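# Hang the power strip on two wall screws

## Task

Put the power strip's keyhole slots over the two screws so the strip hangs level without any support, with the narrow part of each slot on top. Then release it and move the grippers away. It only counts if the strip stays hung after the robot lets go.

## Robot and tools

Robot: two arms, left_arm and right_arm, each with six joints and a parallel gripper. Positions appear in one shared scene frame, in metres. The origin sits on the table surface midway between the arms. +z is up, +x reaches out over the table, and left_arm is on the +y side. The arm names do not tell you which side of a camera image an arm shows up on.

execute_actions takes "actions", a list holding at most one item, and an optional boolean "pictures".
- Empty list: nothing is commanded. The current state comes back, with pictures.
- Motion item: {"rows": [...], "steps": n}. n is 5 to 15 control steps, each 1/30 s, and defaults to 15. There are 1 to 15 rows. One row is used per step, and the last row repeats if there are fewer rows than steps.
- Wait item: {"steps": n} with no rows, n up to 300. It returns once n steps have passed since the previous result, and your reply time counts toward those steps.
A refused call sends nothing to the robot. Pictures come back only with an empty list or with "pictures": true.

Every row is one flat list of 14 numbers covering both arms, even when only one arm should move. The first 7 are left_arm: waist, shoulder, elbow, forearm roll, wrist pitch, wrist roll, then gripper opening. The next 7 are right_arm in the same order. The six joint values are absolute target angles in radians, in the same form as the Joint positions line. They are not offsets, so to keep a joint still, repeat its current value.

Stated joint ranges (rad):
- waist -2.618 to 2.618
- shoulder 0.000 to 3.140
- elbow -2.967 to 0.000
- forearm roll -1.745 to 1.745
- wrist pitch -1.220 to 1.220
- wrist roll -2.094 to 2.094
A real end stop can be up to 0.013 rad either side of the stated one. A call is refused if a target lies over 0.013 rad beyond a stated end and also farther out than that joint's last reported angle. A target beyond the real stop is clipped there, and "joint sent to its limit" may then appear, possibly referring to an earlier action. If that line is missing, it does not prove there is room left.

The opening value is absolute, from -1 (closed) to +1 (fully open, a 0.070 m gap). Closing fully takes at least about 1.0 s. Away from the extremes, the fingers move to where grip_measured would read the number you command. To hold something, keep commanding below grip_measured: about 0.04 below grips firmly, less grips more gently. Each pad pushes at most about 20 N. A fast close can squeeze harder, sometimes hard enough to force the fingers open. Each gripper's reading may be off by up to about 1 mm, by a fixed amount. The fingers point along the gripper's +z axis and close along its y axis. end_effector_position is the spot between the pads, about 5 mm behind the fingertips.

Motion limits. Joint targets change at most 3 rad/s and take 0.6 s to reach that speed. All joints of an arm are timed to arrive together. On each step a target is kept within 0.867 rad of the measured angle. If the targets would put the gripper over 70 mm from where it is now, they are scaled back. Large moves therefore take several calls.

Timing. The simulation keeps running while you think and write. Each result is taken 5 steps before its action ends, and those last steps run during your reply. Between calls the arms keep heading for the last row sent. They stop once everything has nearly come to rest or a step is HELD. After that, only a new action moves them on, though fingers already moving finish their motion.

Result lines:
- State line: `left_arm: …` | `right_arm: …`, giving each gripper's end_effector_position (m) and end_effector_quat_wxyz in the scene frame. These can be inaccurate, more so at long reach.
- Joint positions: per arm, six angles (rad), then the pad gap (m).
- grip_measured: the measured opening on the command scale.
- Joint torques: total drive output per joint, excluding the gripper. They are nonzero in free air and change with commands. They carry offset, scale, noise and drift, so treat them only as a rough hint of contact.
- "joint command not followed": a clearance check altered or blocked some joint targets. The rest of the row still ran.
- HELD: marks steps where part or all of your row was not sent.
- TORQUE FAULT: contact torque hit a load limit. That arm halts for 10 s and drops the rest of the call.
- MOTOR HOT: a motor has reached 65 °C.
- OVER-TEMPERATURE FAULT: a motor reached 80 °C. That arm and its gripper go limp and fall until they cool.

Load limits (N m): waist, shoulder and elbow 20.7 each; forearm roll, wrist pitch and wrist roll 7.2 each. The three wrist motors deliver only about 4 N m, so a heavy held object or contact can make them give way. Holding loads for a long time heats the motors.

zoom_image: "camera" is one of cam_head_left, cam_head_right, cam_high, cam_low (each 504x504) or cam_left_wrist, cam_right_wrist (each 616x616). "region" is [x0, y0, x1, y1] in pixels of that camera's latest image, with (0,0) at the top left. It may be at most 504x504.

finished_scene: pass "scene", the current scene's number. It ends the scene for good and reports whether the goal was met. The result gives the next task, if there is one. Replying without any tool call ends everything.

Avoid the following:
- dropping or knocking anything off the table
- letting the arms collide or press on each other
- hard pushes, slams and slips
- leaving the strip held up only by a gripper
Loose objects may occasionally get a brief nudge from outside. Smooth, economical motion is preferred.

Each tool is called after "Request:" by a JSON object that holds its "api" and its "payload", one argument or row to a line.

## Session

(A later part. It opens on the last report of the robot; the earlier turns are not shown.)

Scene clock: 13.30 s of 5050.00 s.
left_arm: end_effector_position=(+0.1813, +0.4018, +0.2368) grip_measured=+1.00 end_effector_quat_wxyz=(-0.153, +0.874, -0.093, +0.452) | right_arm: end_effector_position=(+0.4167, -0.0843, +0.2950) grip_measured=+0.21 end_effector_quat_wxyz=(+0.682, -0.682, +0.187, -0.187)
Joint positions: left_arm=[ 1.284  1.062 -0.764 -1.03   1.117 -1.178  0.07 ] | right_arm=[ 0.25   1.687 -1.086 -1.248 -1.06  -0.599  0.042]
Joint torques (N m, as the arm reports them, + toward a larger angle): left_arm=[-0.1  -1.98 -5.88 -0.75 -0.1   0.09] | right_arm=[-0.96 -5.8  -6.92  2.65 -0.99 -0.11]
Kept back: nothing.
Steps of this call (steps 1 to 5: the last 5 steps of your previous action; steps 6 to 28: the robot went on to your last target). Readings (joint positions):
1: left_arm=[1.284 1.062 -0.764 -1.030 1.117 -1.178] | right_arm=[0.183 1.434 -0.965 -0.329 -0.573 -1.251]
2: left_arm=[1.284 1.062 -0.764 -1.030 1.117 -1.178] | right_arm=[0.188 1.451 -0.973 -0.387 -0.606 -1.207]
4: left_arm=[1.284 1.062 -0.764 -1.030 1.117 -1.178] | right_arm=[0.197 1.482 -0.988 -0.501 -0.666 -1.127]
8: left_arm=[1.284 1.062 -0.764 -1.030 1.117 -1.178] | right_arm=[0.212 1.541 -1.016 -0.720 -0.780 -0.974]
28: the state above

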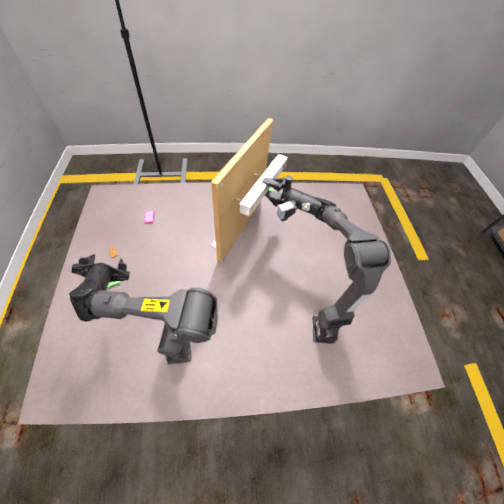

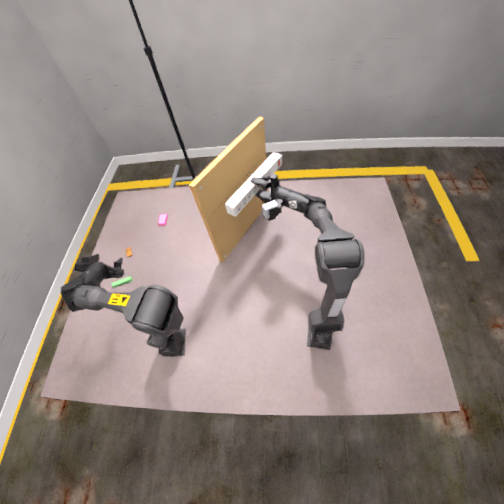

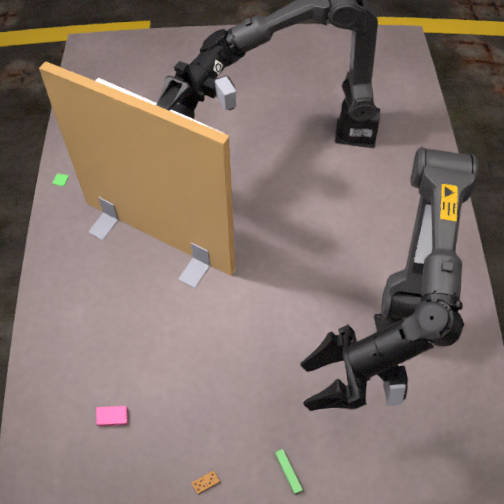

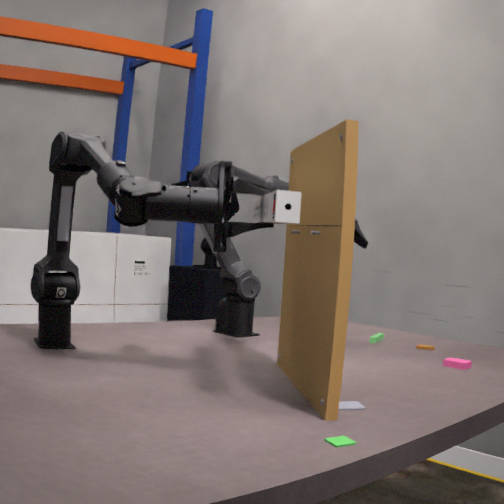

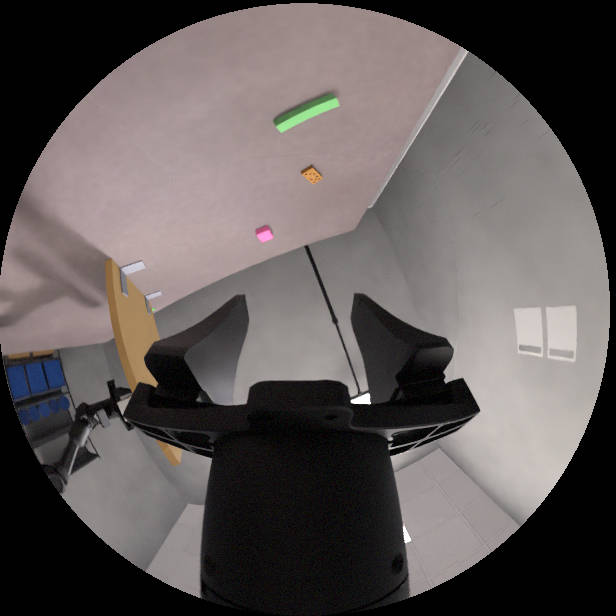

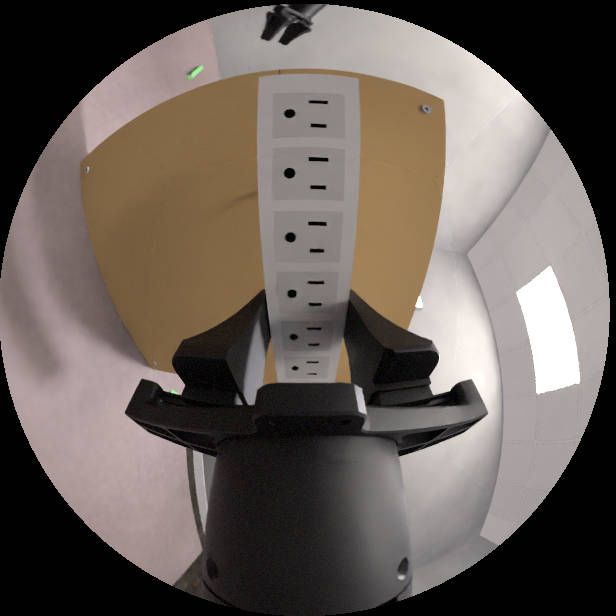

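Request:
{"api": "execute_actions", "payload": {
  "actions": [
    {"rows":[[1.284,1.062,-0.764,-1.03,1.117,-1.178,1,0.355,1.7335,-1.148,-1.187,-0.967,-0.619,0.15]],"steps":15}
  ]
}}

Request:
{"api": "execute_actions", "payload": {
  "actions": [
    {"rows":[[1.284,1.062,-0.764,-1.03,1.117,-1.178,1,0.3713,1.7432,-1.1615,-1.1778,-0.9531,-0.6212,0.15]],"steps":15}
  ],
  "pictures": true
}}

Request:
{"api": "zoom_image", "payload": {
  "camera": "cam_right_wrist",
  "region": [200, 60, 400, 260]
}}

Request:
{"api": "zoom_image", "payload": {
  "camera": "cam_low",
  "region": [250, 170, 350, 270]
}}

Scene clock: 14.50 s of 5050.00 s.
left_arm: end_effector_position=(+0.1813, +0.4018, +0.2368) grip_measured=+1.00 end_effector_quat_wxyz=(-0.153, +0.874, -0.093, +0.452) | right_arm: end_effector_position=(+0.4272, -0.0494, +0.2944) grip_measured=+0.21 end_effector_quat_wxyz=(+0.682, -0.683, +0.186, -0.186)
Joint positions: left_arm=[ 1.284  1.062 -0.764 -1.03   1.117 -1.178  0.07 ] | right_arm=[ 0.358  1.735 -1.149 -1.187 -0.966 -0.619  0.042]
Joint torques (N m, as the arm reports them, + toward a larger angle): left_arm=[-0.18 -1.98 -5.94 -0.74 -0.1   0.09] | right_arm=[-1.57 -6.27 -6.57  2.34 -1.24 -0.05]
Steps of this call (steps 1 to 26: the robot went on to your last target; steps 27 to 36: the first 10 steps of this action). Readings (joint positions):
27: left_arm=[1.284 1.062 -0.764 -1.030 1.117 -1.178] | right_arm=[0.251 1.686 -1.086 -1.248 -1.058 -0.599]
28: left_arm=[1.284 1.062 -0.764 -1.030 1.117 -1.178] | right_arm=[0.256 1.688 -1.089 -1.245 -1.052 -0.600]
30: left_arm=[1.284 1.062 -0.764 -1.030 1.117 -1.178] | right_arm=[0.288 1.702 -1.108 -1.225 -1.023 -0.606]
34: left_arm=[1.284 1.062 -0.764 -1.030 1.117 -1.178] | right_arm=[0.357 1.734 -1.148 -1.187 -0.967 -0.619]
36: the state above

Scene clock: 15.00 s of 5050.00 s.
left_arm: end_effector_position=(+0.1813, +0.4018, +0.2368) grip_measured=+1.00 end_effector_quat_wxyz=(-0.153, +0.874, -0.093, +0.452) | right_arm: end_effector_position=(+0.4293, -0.0449, +0.2952) grip_measured=+0.21 end_effector_quat_wxyz=(+0.682, -0.682, +0.187, -0.187)
Joint positions: left_arm=[ 1.284  1.062 -0.764 -1.03   1.117 -1.178  0.07 ] | right_arm=[ 0.372  1.743 -1.162 -1.177 -0.953 -0.621  0.042]
Joint torques (N m, as the arm reports them, + toward a larger angle): left_arm=[-0.16 -2.   -5.94 -0.74 -0.1   0.09] | right_arm=[-1.33 -5.78 -6.69  2.17 -1.13 -0.1 ]
Steps of this call (steps 1 to 5: the last 5 steps of your previous action; steps 6 to 15: the first 10 steps of this action). Readings (joint positions):
6: left_arm=[1.284 1.062 -0.764 -1.030 1.117 -1.178] | right_arm=[0.356 1.735 -1.149 -1.186 -0.966 -0.619]
7: left_arm=[1.284 1.062 -0.764 -1.030 1.117 -1.178] | right_arm=[0.361 1.738 -1.154 -1.183 -0.961 -0.620]
9: left_arm=[1.284 1.062 -0.764 -1.030 1.117 -1.178] | right_arm=[0.372 1.743 -1.162 -1.177 -0.953 -0.621]
13: left_arm=[1.284 1.062 -0.764 -1.030 1.117 -1.178] | right_arm=[0.372 1.743 -1.162 -1.177 -0.953 -0.621]
15: the state above

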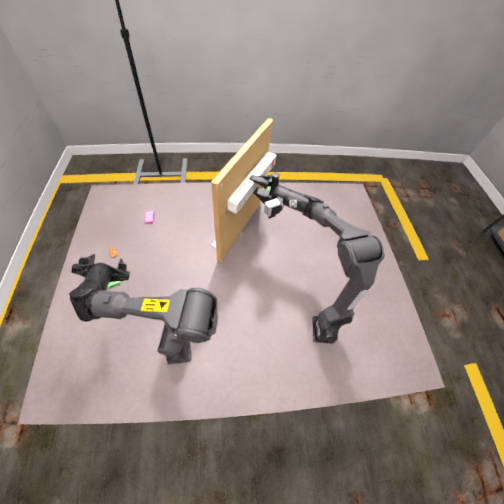

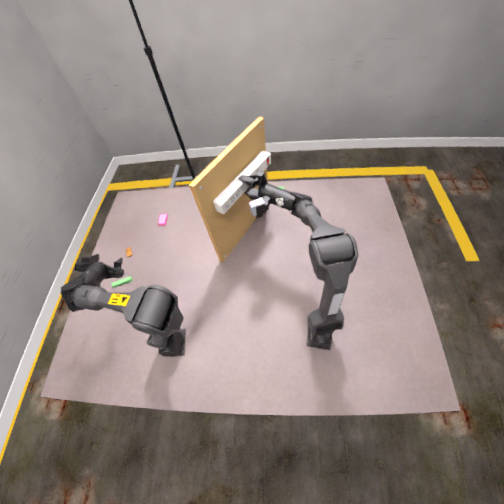

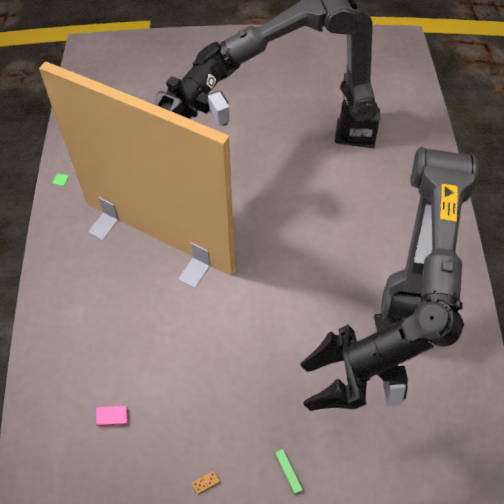

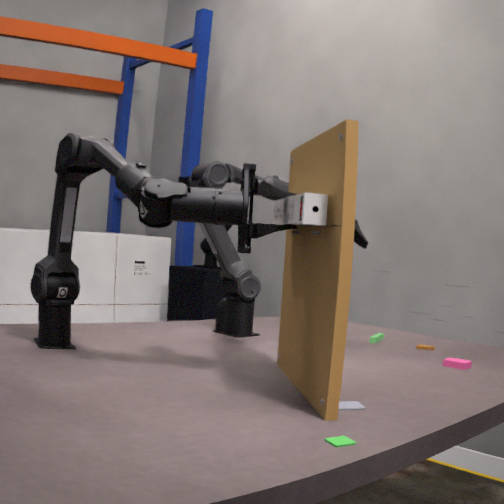

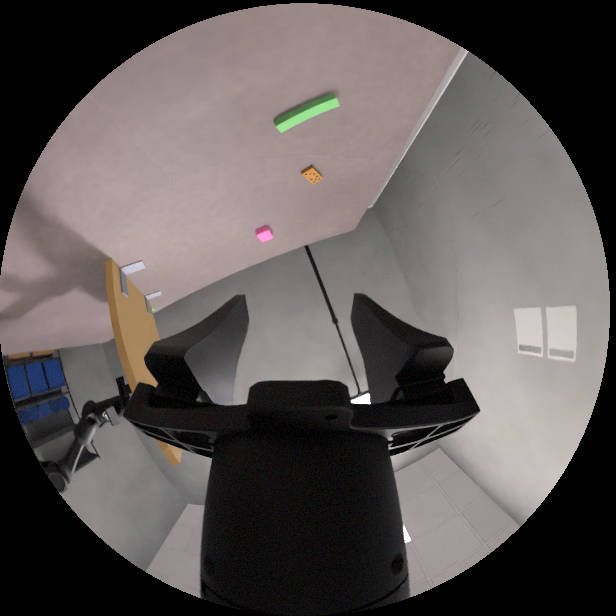

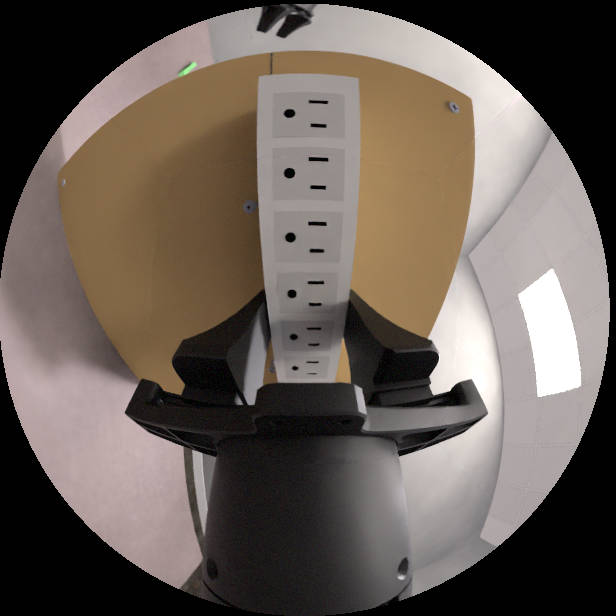

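Region (200, 60, 400, 260) of cam_right_wrist's 616x616 image, scaled by 2.520, with more detail than that image has.

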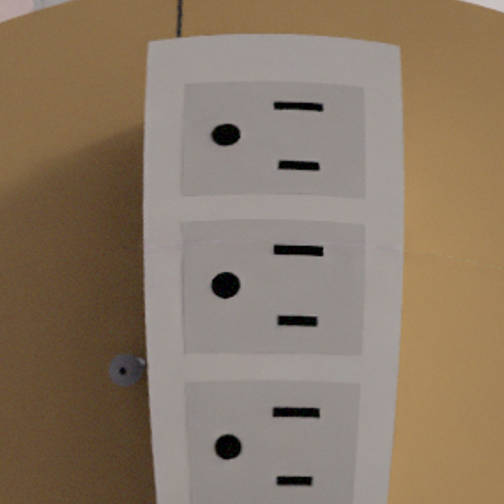

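Region (250, 170, 350, 270) of cam_low's 504x504 image, scaled by 5.040, with more detail than that image has.

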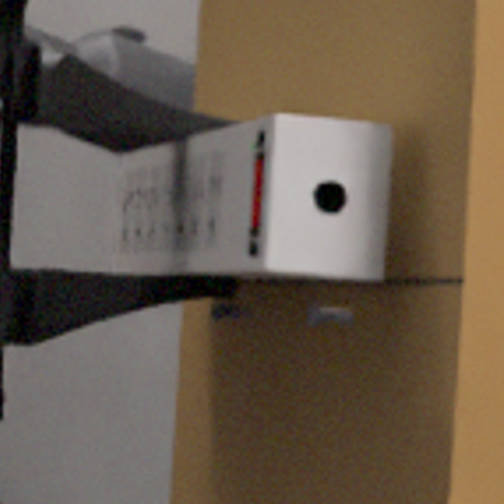

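Request:
{"api": "execute_actions", "payload": {
  "actions": [
    {"rows":[[1.284,1.062,-0.764,-1.03,1.117,-1.178,1,0.3475,1.7027,-1.1038,-1.187,-0.978,-0.629,0.15]],"steps":10}
  ]
}}

Request:
{"api": "execute_actions", "payload": {
  "actions": [
    {"rows":[[1.284,1.062,-0.764,-1.03,1.117,-1.178,1,0.3475,1.7466,-1.0434,-1.1225,-1.0213,-0.7442,0.15]],"steps":15}
  ]
}}

Request:
{"api": "execute_actions", "payload": {
  "actions": [
    {"steps":10}
  ],
  "pictures": true
}}

Request:
{"api": "zoom_image", "payload": {
  "camera": "cam_low",
  "region": [250, 170, 350, 270]
}}

Scene clock: 17.20 s of 5050.00 s.
left_arm: end_effector_position=(+0.1813, +0.4018, +0.2368) grip_measured=+1.00 end_effector_quat_wxyz=(-0.153, +0.874, -0.093, +0.452) | right_arm: end_effector_position=(+0.4194, -0.0537, +0.2927) grip_measured=+0.21 end_effector_quat_wxyz=(+0.681, -0.683, +0.188, -0.186)
Joint positions: left_arm=[ 1.284  1.062 -0.764 -1.03   1.117 -1.178  0.07 ] | right_arm=[ 0.349  1.708 -1.109 -1.187 -0.975 -0.628  0.042]
Joint torques (N m, as the arm reports them, + toward a larger angle): left_arm=[-0.12 -1.95 -5.92 -0.75 -0.09  0.09] | right_arm=[-0.69 -5.59 -6.88  2.32 -1.08 -0.09]
Steps of this call (steps 1 to 5: the last 5 steps of your previous action; steps 6 to 15: the robot went on to your last target; steps 16 to 61: nothing new was sent; steps 62 to 66: the first 5 steps of this action). Readings (joint positions):
62: left_arm=[1.284 1.062 -0.764 -1.030 1.117 -1.178] | right_arm=[0.371 1.743 -1.161 -1.178 -0.953 -0.621]
63: left_arm=[1.284 1.062 -0.764 -1.030 1.117 -1.178] | right_arm=[0.368 1.739 -1.154 -1.179 -0.955 -0.622]
65: left_arm=[1.284 1.062 -0.764 -1.030 1.117 -1.178] | right_arm=[0.355 1.718 -1.123 -1.184 -0.968 -0.627]
66: the state above

Scene clock: 17.70 s of 5050.00 s.
left_arm: end_effector_position=(+0.1813, +0.4018, +0.2368) grip_measured=+1.00 end_effector_quat_wxyz=(-0.153, +0.874, -0.093, +0.452) | right_arm: end_effector_position=(+0.4184, -0.0547, +0.2646) grip_measured=+0.21 end_effector_quat_wxyz=(+0.680, -0.683, +0.189, -0.186)
Joint positions: left_arm=[ 1.284  1.062 -0.764 -1.03   1.117 -1.178  0.07 ] | right_arm=[ 0.347  1.75  -1.041 -1.123 -1.02  -0.745  0.042]
Joint torques (N m, as the arm reports them, + toward a larger angle): left_arm=[-0.16 -1.98 -5.96 -0.74 -0.09  0.08] | right_arm=[-0.25 -6.35 -6.79  2.29 -1.52  0.08]
Steps of this call (steps 1 to 5: the last 5 steps of your previous action; steps 6 to 15: the first 10 steps of this action). Readings (joint positions):
6: left_arm=[1.284 1.062 -0.764 -1.030 1.117 -1.178] | right_arm=[0.346 1.702 -1.101 -1.187 -0.979 -0.630]
7: left_arm=[1.284 1.062 -0.764 -1.030 1.117 -1.178] | right_arm=[0.346 1.704 -1.100 -1.183 -0.981 -0.637]
9: left_arm=[1.284 1.062 -0.764 -1.030 1.117 -1.178] | right_arm=[0.346 1.716 -1.086 -1.163 -0.993 -0.670]
13: left_arm=[1.284 1.062 -0.764 -1.030 1.117 -1.178] | right_arm=[0.347 1.748 -1.043 -1.126 -1.018 -0.743]
15: the state above

Scene clock: 18.03 s of 5050.00 s.
left_arm: end_effector_position=(+0.1813, +0.4018, +0.2368) grip_measured=+1.00 end_effector_quat_wxyz=(-0.153, +0.874, -0.093, +0.452) | right_arm: end_effector_position=(+0.4180, -0.0545, +0.2670) grip_measured=+0.21 end_effector_quat_wxyz=(+0.682, -0.682, +0.187, -0.186)
Joint positions: left_arm=[ 1.284  1.062 -0.764 -1.03   1.117 -1.178  0.07 ] | right_arm=[ 0.347  1.747 -1.043 -1.122 -1.022 -0.744  0.042]
Joint torques (N m, as the arm reports them, + toward a larger angle): left_arm=[-0.14 -1.99 -5.93 -0.74 -0.09  0.08] | right_arm=[-0.31 -6.37 -7.03  2.36 -1.43  0.08]
Kept back: nothing.
Steps of this call (steps 1 to 5: the last 5 steps of your previous action; steps 6 to 10: the robot went on to your last target). Readings (joint positions):
1: left_arm=[1.284 1.062 -0.764 -1.030 1.117 -1.178] | right_arm=[0.347 1.749 -1.041 -1.123 -1.021 -0.745]
2: left_arm=[1.284 1.062 -0.764 -1.030 1.117 -1.178] | right_arm=[0.347 1.748 -1.041 -1.122 -1.022 -0.744]
4: left_arm=[1.284 1.062 -0.764 -1.030 1.117 -1.178] | right_arm=[0.347 1.748 -1.042 -1.122 -1.022 -0.744]
8: left_arm=[1.284 1.062 -0.764 -1.030 1.117 -1.178] | right_arm=[0.347 1.747 -1.043 -1.122 -1.022 -0.744]
10: the state above

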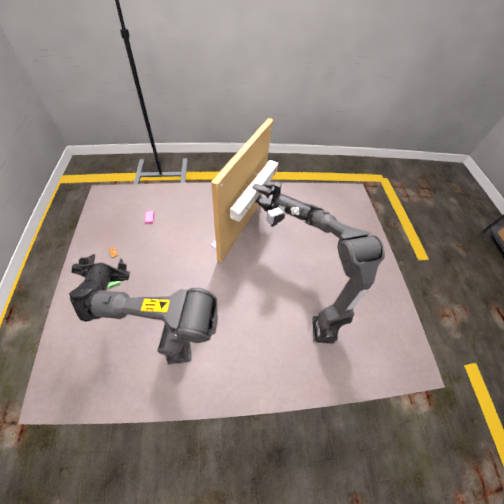

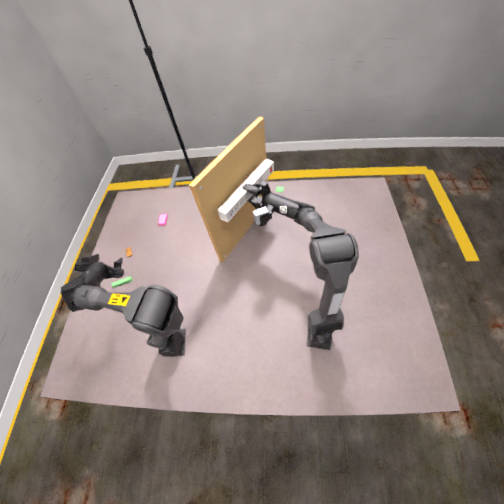

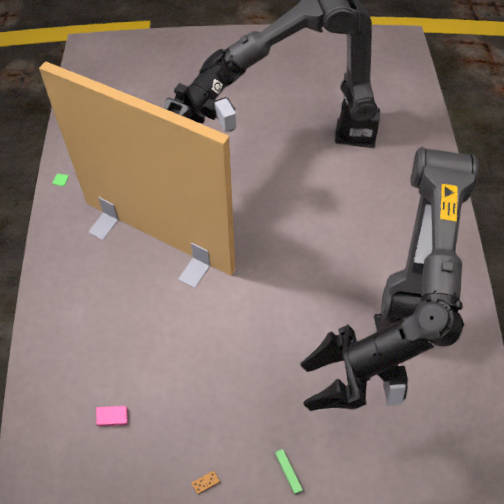

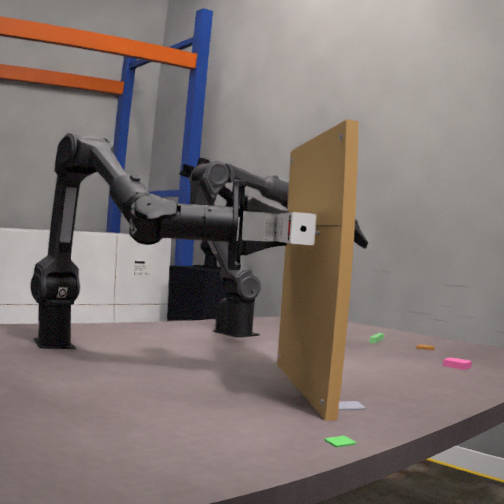

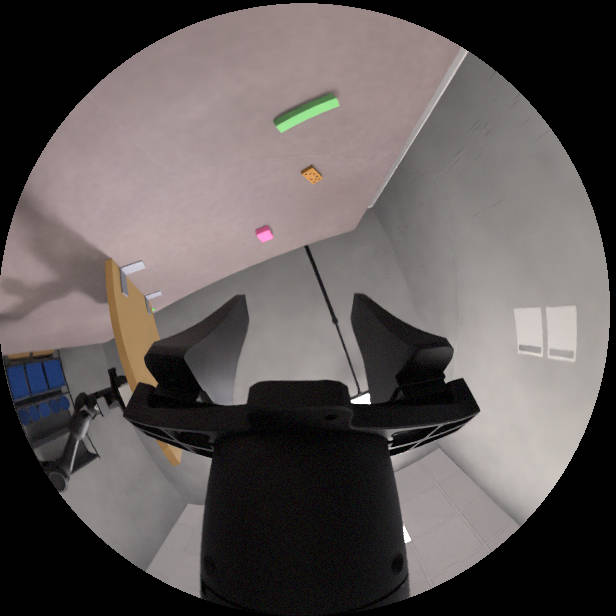

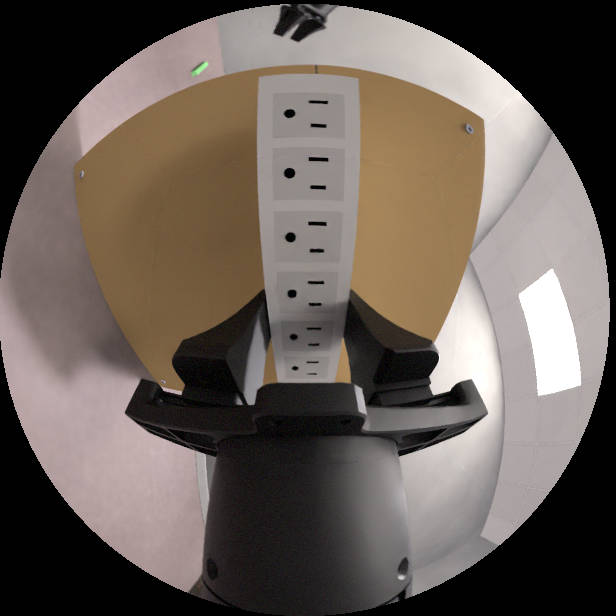

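Region (250, 170, 350, 270) of cam_low's 504x504 image, scaled by 5.040, with more detail than that image has.

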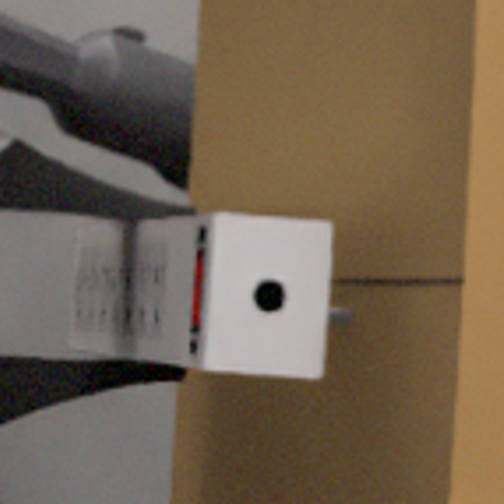

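Request:
{"api": "execute_actions", "payload": {
  "actions": [
    {"rows":[[1.284,1.062,-0.764,-1.03,1.117,-1.178,1,0.3572,1.7555,-1.0541,-1.1158,-1.0133,-0.7470,0.15],[1.284,1.062,-0.764,-1.03,1.117,-1.178,1,0.3572,1.7555,-1.0541,-1.1158,-1.0133,-0.7470,0.15],[1.284,1.062,-0.764,-1.03,1.117,-1.178,1,0.3572,1.7555,-1.0541,-1.1158,-1.0133,-0.7470,0.15],[1.284,1.062,-0.764,-1.03,1.117,-1.178,1,0.3668,1.7636,-1.0658,-1.1100,-1.0046,-0.7475,0.15]],"steps":15}
  ],
  "pictures": true
}}

Request:
{"api": "zoom_image", "payload": {
  "camera": "cam_low",
  "region": [250, 170, 350, 270]
}}

Scene clock: 18.70 s of 5050.00 s.
left_arm: end_effector_position=(+0.1813, +0.4018, +0.2368) grip_measured=+1.00 end_effector_quat_wxyz=(-0.153, +0.874, -0.093, +0.452) | right_arm: end_effector_position=(+0.4223, -0.0473, +0.2676) grip_measured=+0.21 end_effector_quat_wxyz=(+0.682, -0.682, +0.186, -0.187)
Joint positions: left_arm=[ 1.284  1.062 -0.764 -1.03   1.117 -1.178  0.07 ] | right_arm=[ 0.368  1.763 -1.067 -1.109 -1.004 -0.747  0.042]
Joint torques (N m, as the arm reports them, + toward a larger angle): left_arm=[-0.12 -2.02 -5.92 -0.74 -0.09  0.09] | right_arm=[-1.17 -5.72 -6.17  2.03 -1.43 -0.09]
Steps of this call (steps 1 to 10: the robot went on to your last target; steps 11 to 20: the first 10 steps of this action). Readings (joint positions):
11: left_arm=[1.284 1.062 -0.764 -1.030 1.117 -1.178] | right_arm=[0.349 1.747 -1.045 -1.122 -1.021 -0.744]
12: left_arm=[1.284 1.062 -0.764 -1.030 1.117 -1.178] | right_arm=[0.354 1.751 -1.051 -1.118 -1.017 -0.745]
14: left_arm=[1.284 1.062 -0.764 -1.030 1.117 -1.178] | right_arm=[0.359 1.755 -1.056 -1.115 -1.013 -0.746]
18: left_arm=[1.284 1.062 -0.764 -1.030 1.117 -1.178] | right_arm=[0.368 1.763 -1.067 -1.109 -1.004 -0.747]
20: the state above

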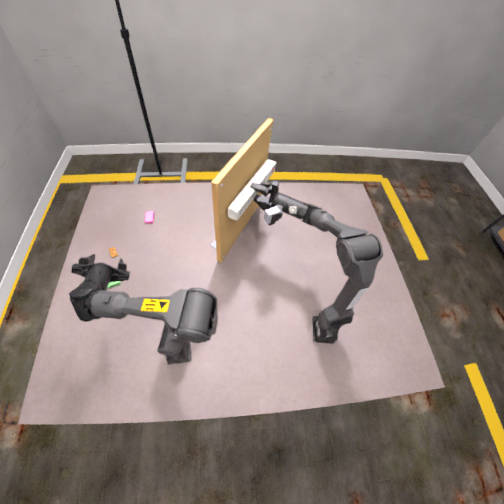

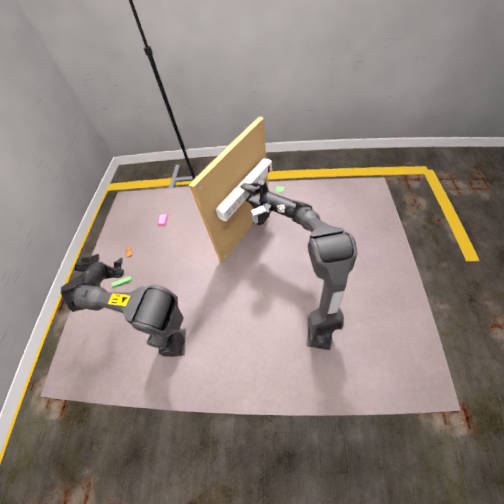

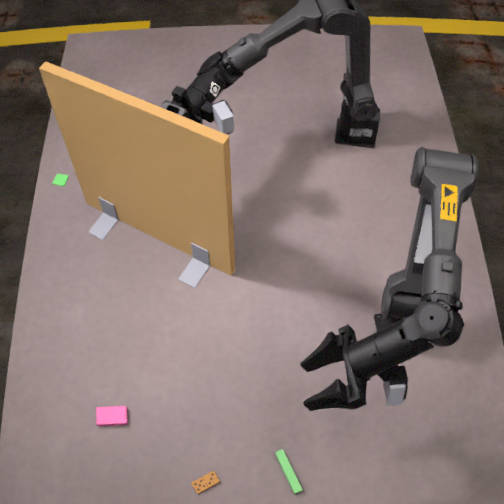

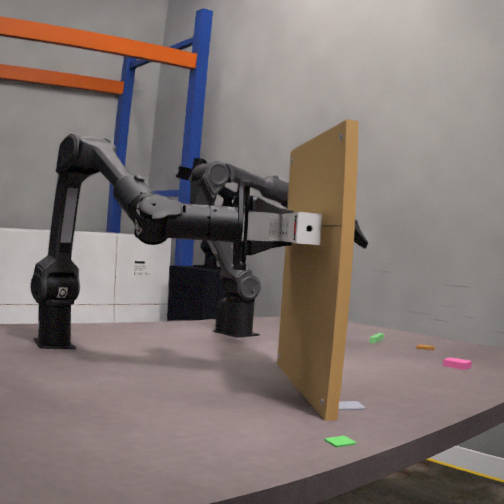

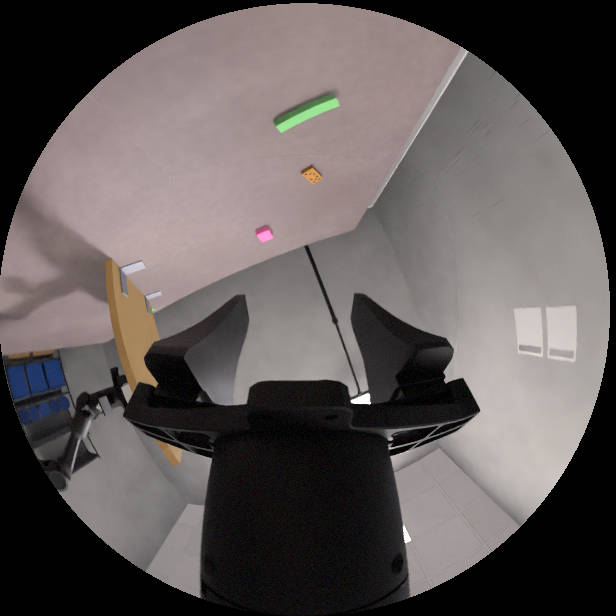

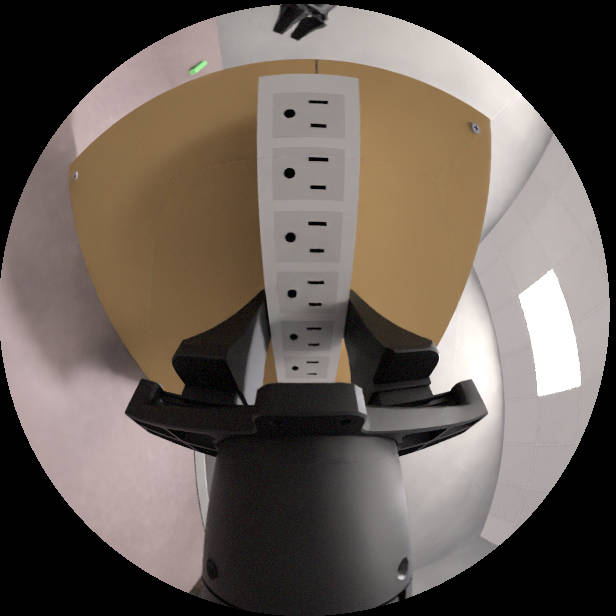

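Region (250, 170, 350, 270) of cam_low's 504x504 image, scaled by 5.040, with more detail than that image has.

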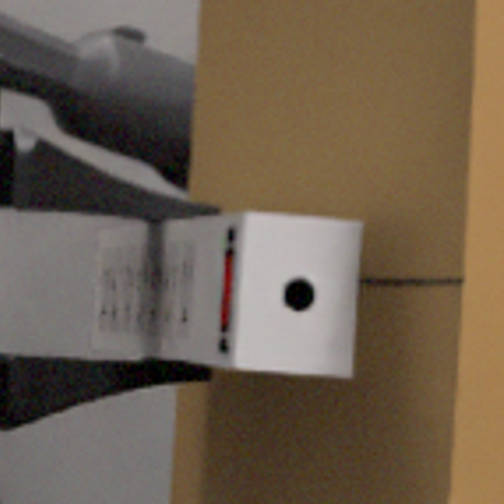

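Free. Advance 3 mm more (m=11), slightly lower.

Request:
{"api": "execute_actions", "payload": {
  "actions": [
    {"rows":[[1.284,1.062,-0.764,-1.03,1.117,-1.178,1,0.3741,1.7703,-1.0738,-1.1049,-0.9986,-0.7492,0.15]],"steps":15}
  ],
  "pictures": true
}}

Request:
{"api": "zoom_image", "payload": {
  "camera": "cam_low",
  "region": [250, 170, 350, 270]
}}

Scene clock: 19.20 s of 5050.00 s.
left_arm: end_effector_position=(+0.1813, +0.4018, +0.2368) grip_measured=+1.00 end_effector_quat_wxyz=(-0.153, +0.874, -0.093, +0.452) | right_arm: end_effector_position=(+0.4239, -0.0453, +0.2661) grip_measured=+0.21 end_effector_quat_wxyz=(+0.682, -0.682, +0.187, -0.187)
Joint positions: left_arm=[ 1.284  1.062 -0.764 -1.03   1.117 -1.178  0.07 ] | right_arm=[ 0.374  1.771 -1.073 -1.105 -0.999 -0.749  0.042]
Joint torques (N m, as the arm reports them, + toward a larger angle): left_arm=[-0.1  -1.99 -5.95 -0.75 -0.09  0.09] | right_arm=[-0.65 -6.4  -6.64  2.16 -1.33 -0.02]
Steps of this call (steps 1 to 5: the last 5 steps of your previous action; steps 6 to 15: the first 10 steps of this action). Readings (joint positions):
6: left_arm=[1.284 1.062 -0.764 -1.030 1.117 -1.178] | right_arm=[0.368 1.764 -1.068 -1.109 -1.004 -0.748]
7: left_arm=[1.284 1.062 -0.764 -1.030 1.117 -1.178] | right_arm=[0.372 1.768 -1.072 -1.106 -1.001 -0.749]
9: left_arm=[1.284 1.062 -0.764 -1.030 1.117 -1.178] | right_arm=[0.374 1.771 -1.073 -1.105 -0.999 -0.749]
13: left_arm=[1.284 1.062 -0.764 -1.030 1.117 -1.178] | right_arm=[0.374 1.771 -1.073 -1.105 -0.999 -0.749]
15: the state above

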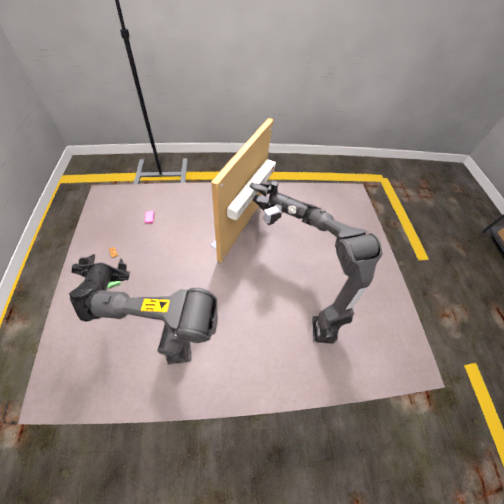

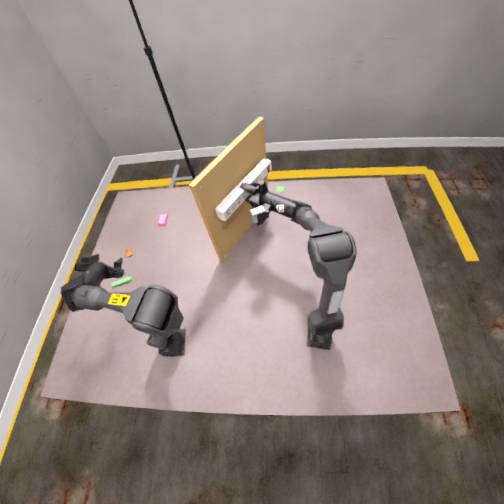

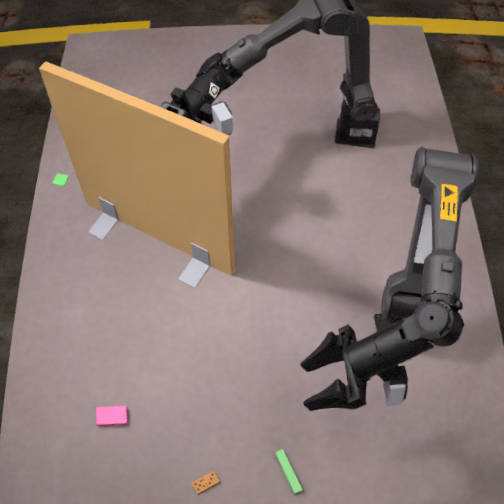

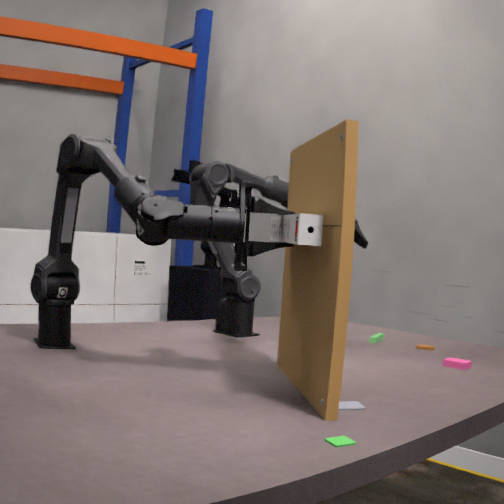

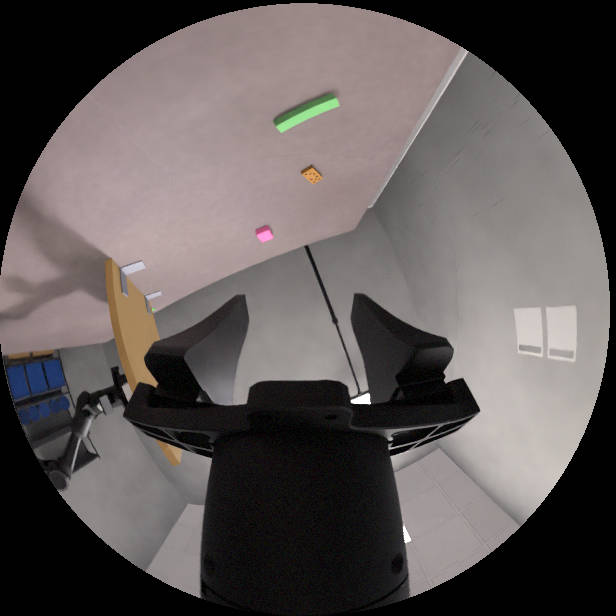

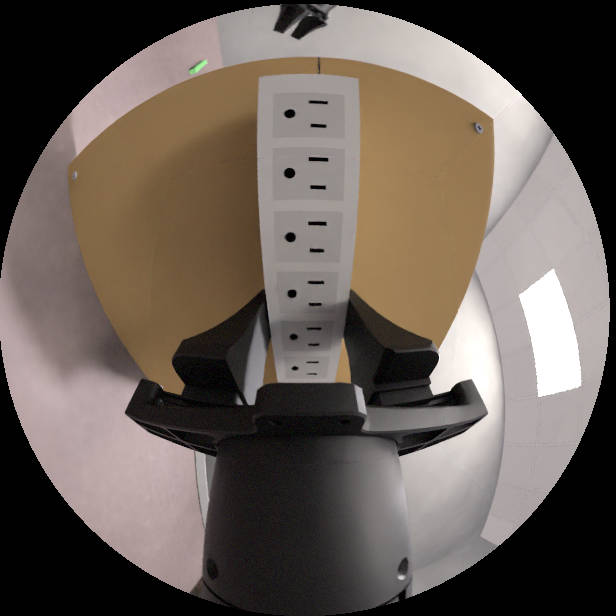

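Region (250, 170, 350, 270) of cam_low's 504x504 image, scaled by 5.040, with more detail than that image has.

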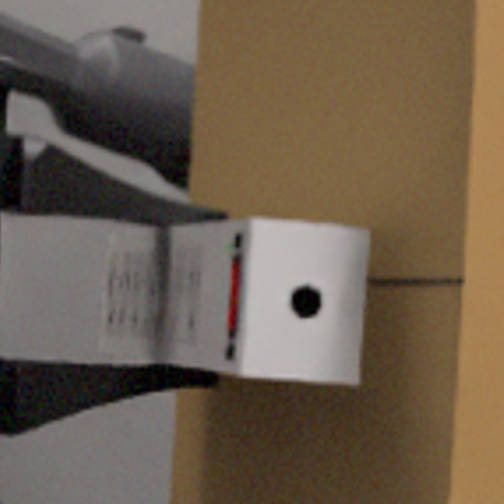

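Request:
{"api": "execute_actions", "payload": {
  "actions": [
    {"rows":[[1.284,1.062,-0.764,-1.03,1.117,-1.178,1,0.3813,1.7757,-1.0834,-1.1015,-0.9916,-0.7473,0.15]],"steps":15}
  ],
  "pictures": true
}}

Request:
{"api": "zoom_image", "payload": {
  "camera": "cam_low",
  "region": [250, 170, 350, 270]
}}

Scene clock: 19.83 s of 5050.00 s.
left_arm: end_effector_position=(+0.1813, +0.4018, +0.2368) grip_measured=+1.00 end_effector_quat_wxyz=(-0.153, +0.874, -0.093, +0.452) | right_arm: end_effector_position=(+0.4252, -0.0424, +0.2675) grip_measured=+0.21 end_effector_quat_wxyz=(+0.682, -0.682, +0.186, -0.187)
Joint positions: left_arm=[ 1.284  1.062 -0.764 -1.03   1.117 -1.178  0.07 ] | right_arm=[ 0.382  1.775 -1.084 -1.101 -0.991 -0.747  0.042]
Joint torques (N m, as the arm reports them, + toward a larger angle): left_arm=[-0.2  -2.02 -5.94 -0.75 -0.09  0.08] | right_arm=[-1.01 -5.4  -6.18  2.24 -1.44  0.05]
Steps of this call (steps 1 to 5: the last 5 steps of your previous action; steps 6 to 9: the robot went on to your last target; steps 10 to 19: the first 10 steps of this action). Readings (joint positions):
10: left_arm=[1.284 1.062 -0.764 -1.030 1.117 -1.178] | right_arm=[0.375 1.771 -1.075 -1.105 -0.998 -0.749]
11: left_arm=[1.284 1.062 -0.764 -1.030 1.117 -1.178] | right_arm=[0.379 1.774 -1.080 -1.103 -0.993 -0.748]
13: left_arm=[1.284 1.062 -0.764 -1.030 1.117 -1.178] | right_arm=[0.382 1.775 -1.084 -1.101 -0.991 -0.747]
17: left_arm=[1.284 1.062 -0.764 -1.030 1.117 -1.178] | right_arm=[0.382 1.775 -1.084 -1.101 -0.991 -0.747]
19: the state above

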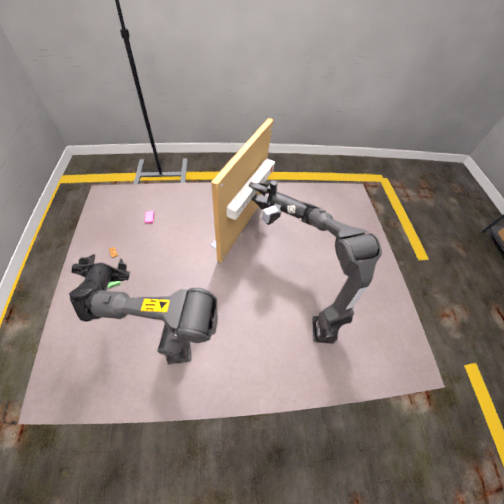

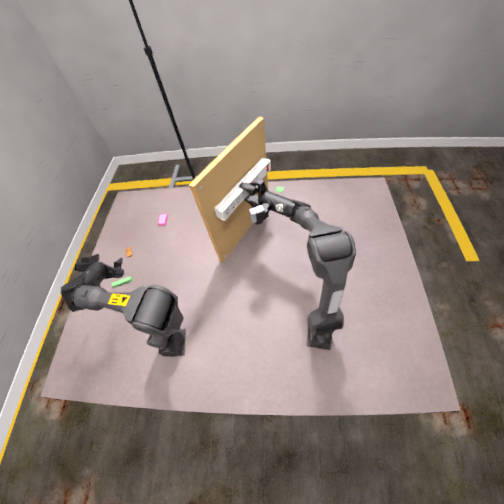

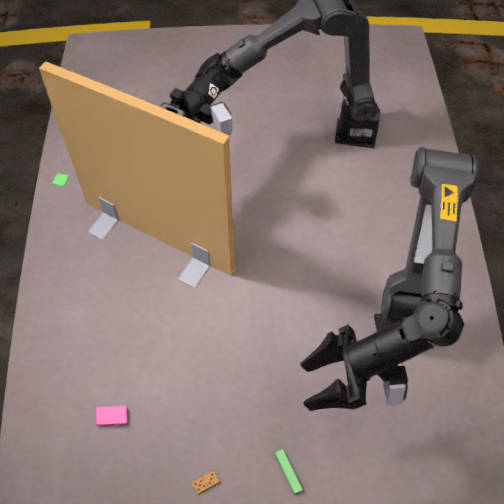

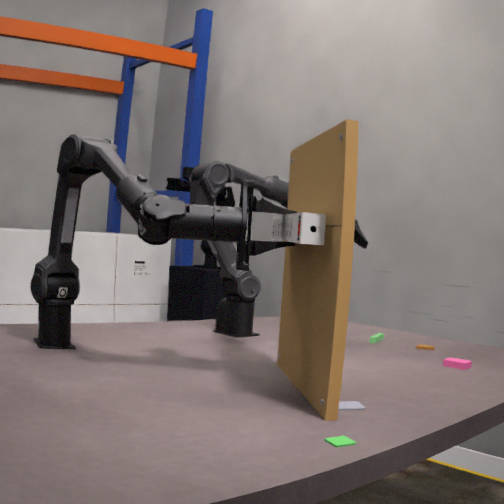

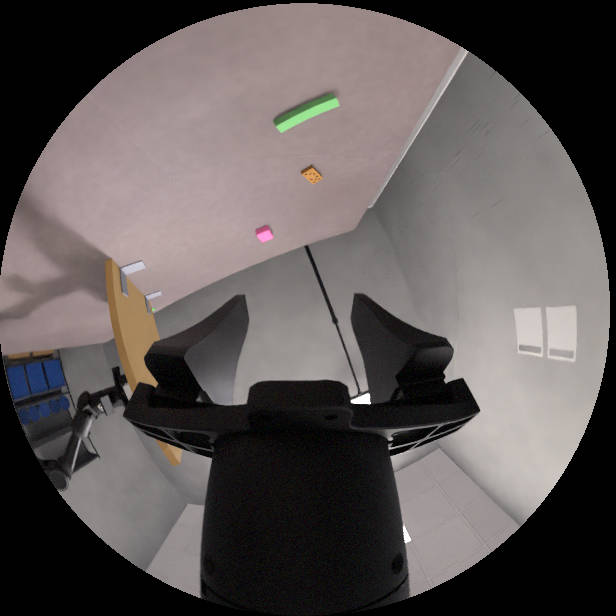

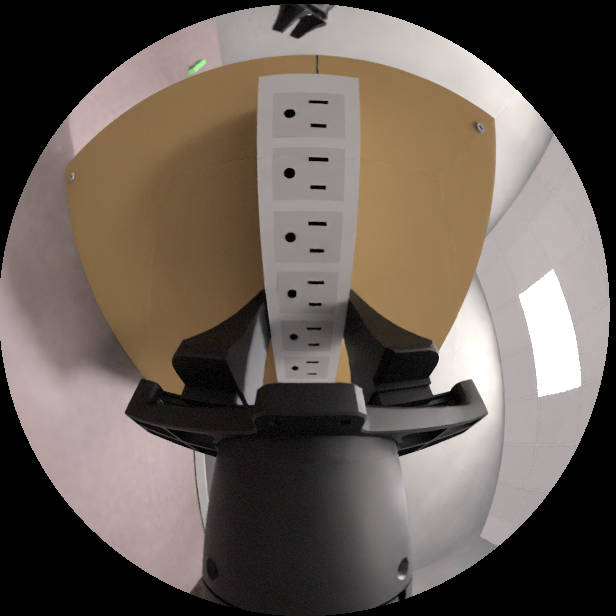

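Region (250, 170, 350, 270) of cam_low's 504x504 image, scaled by 5.040, with more detail than that image has.

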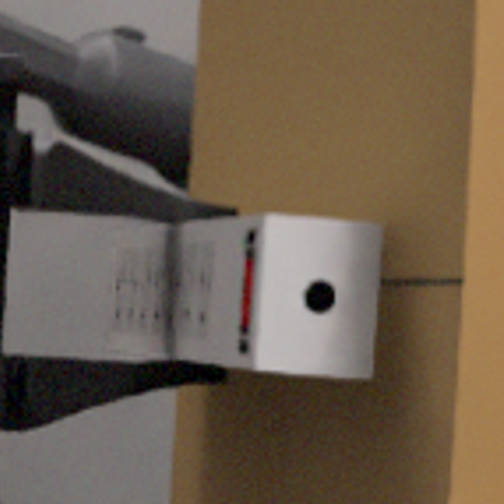

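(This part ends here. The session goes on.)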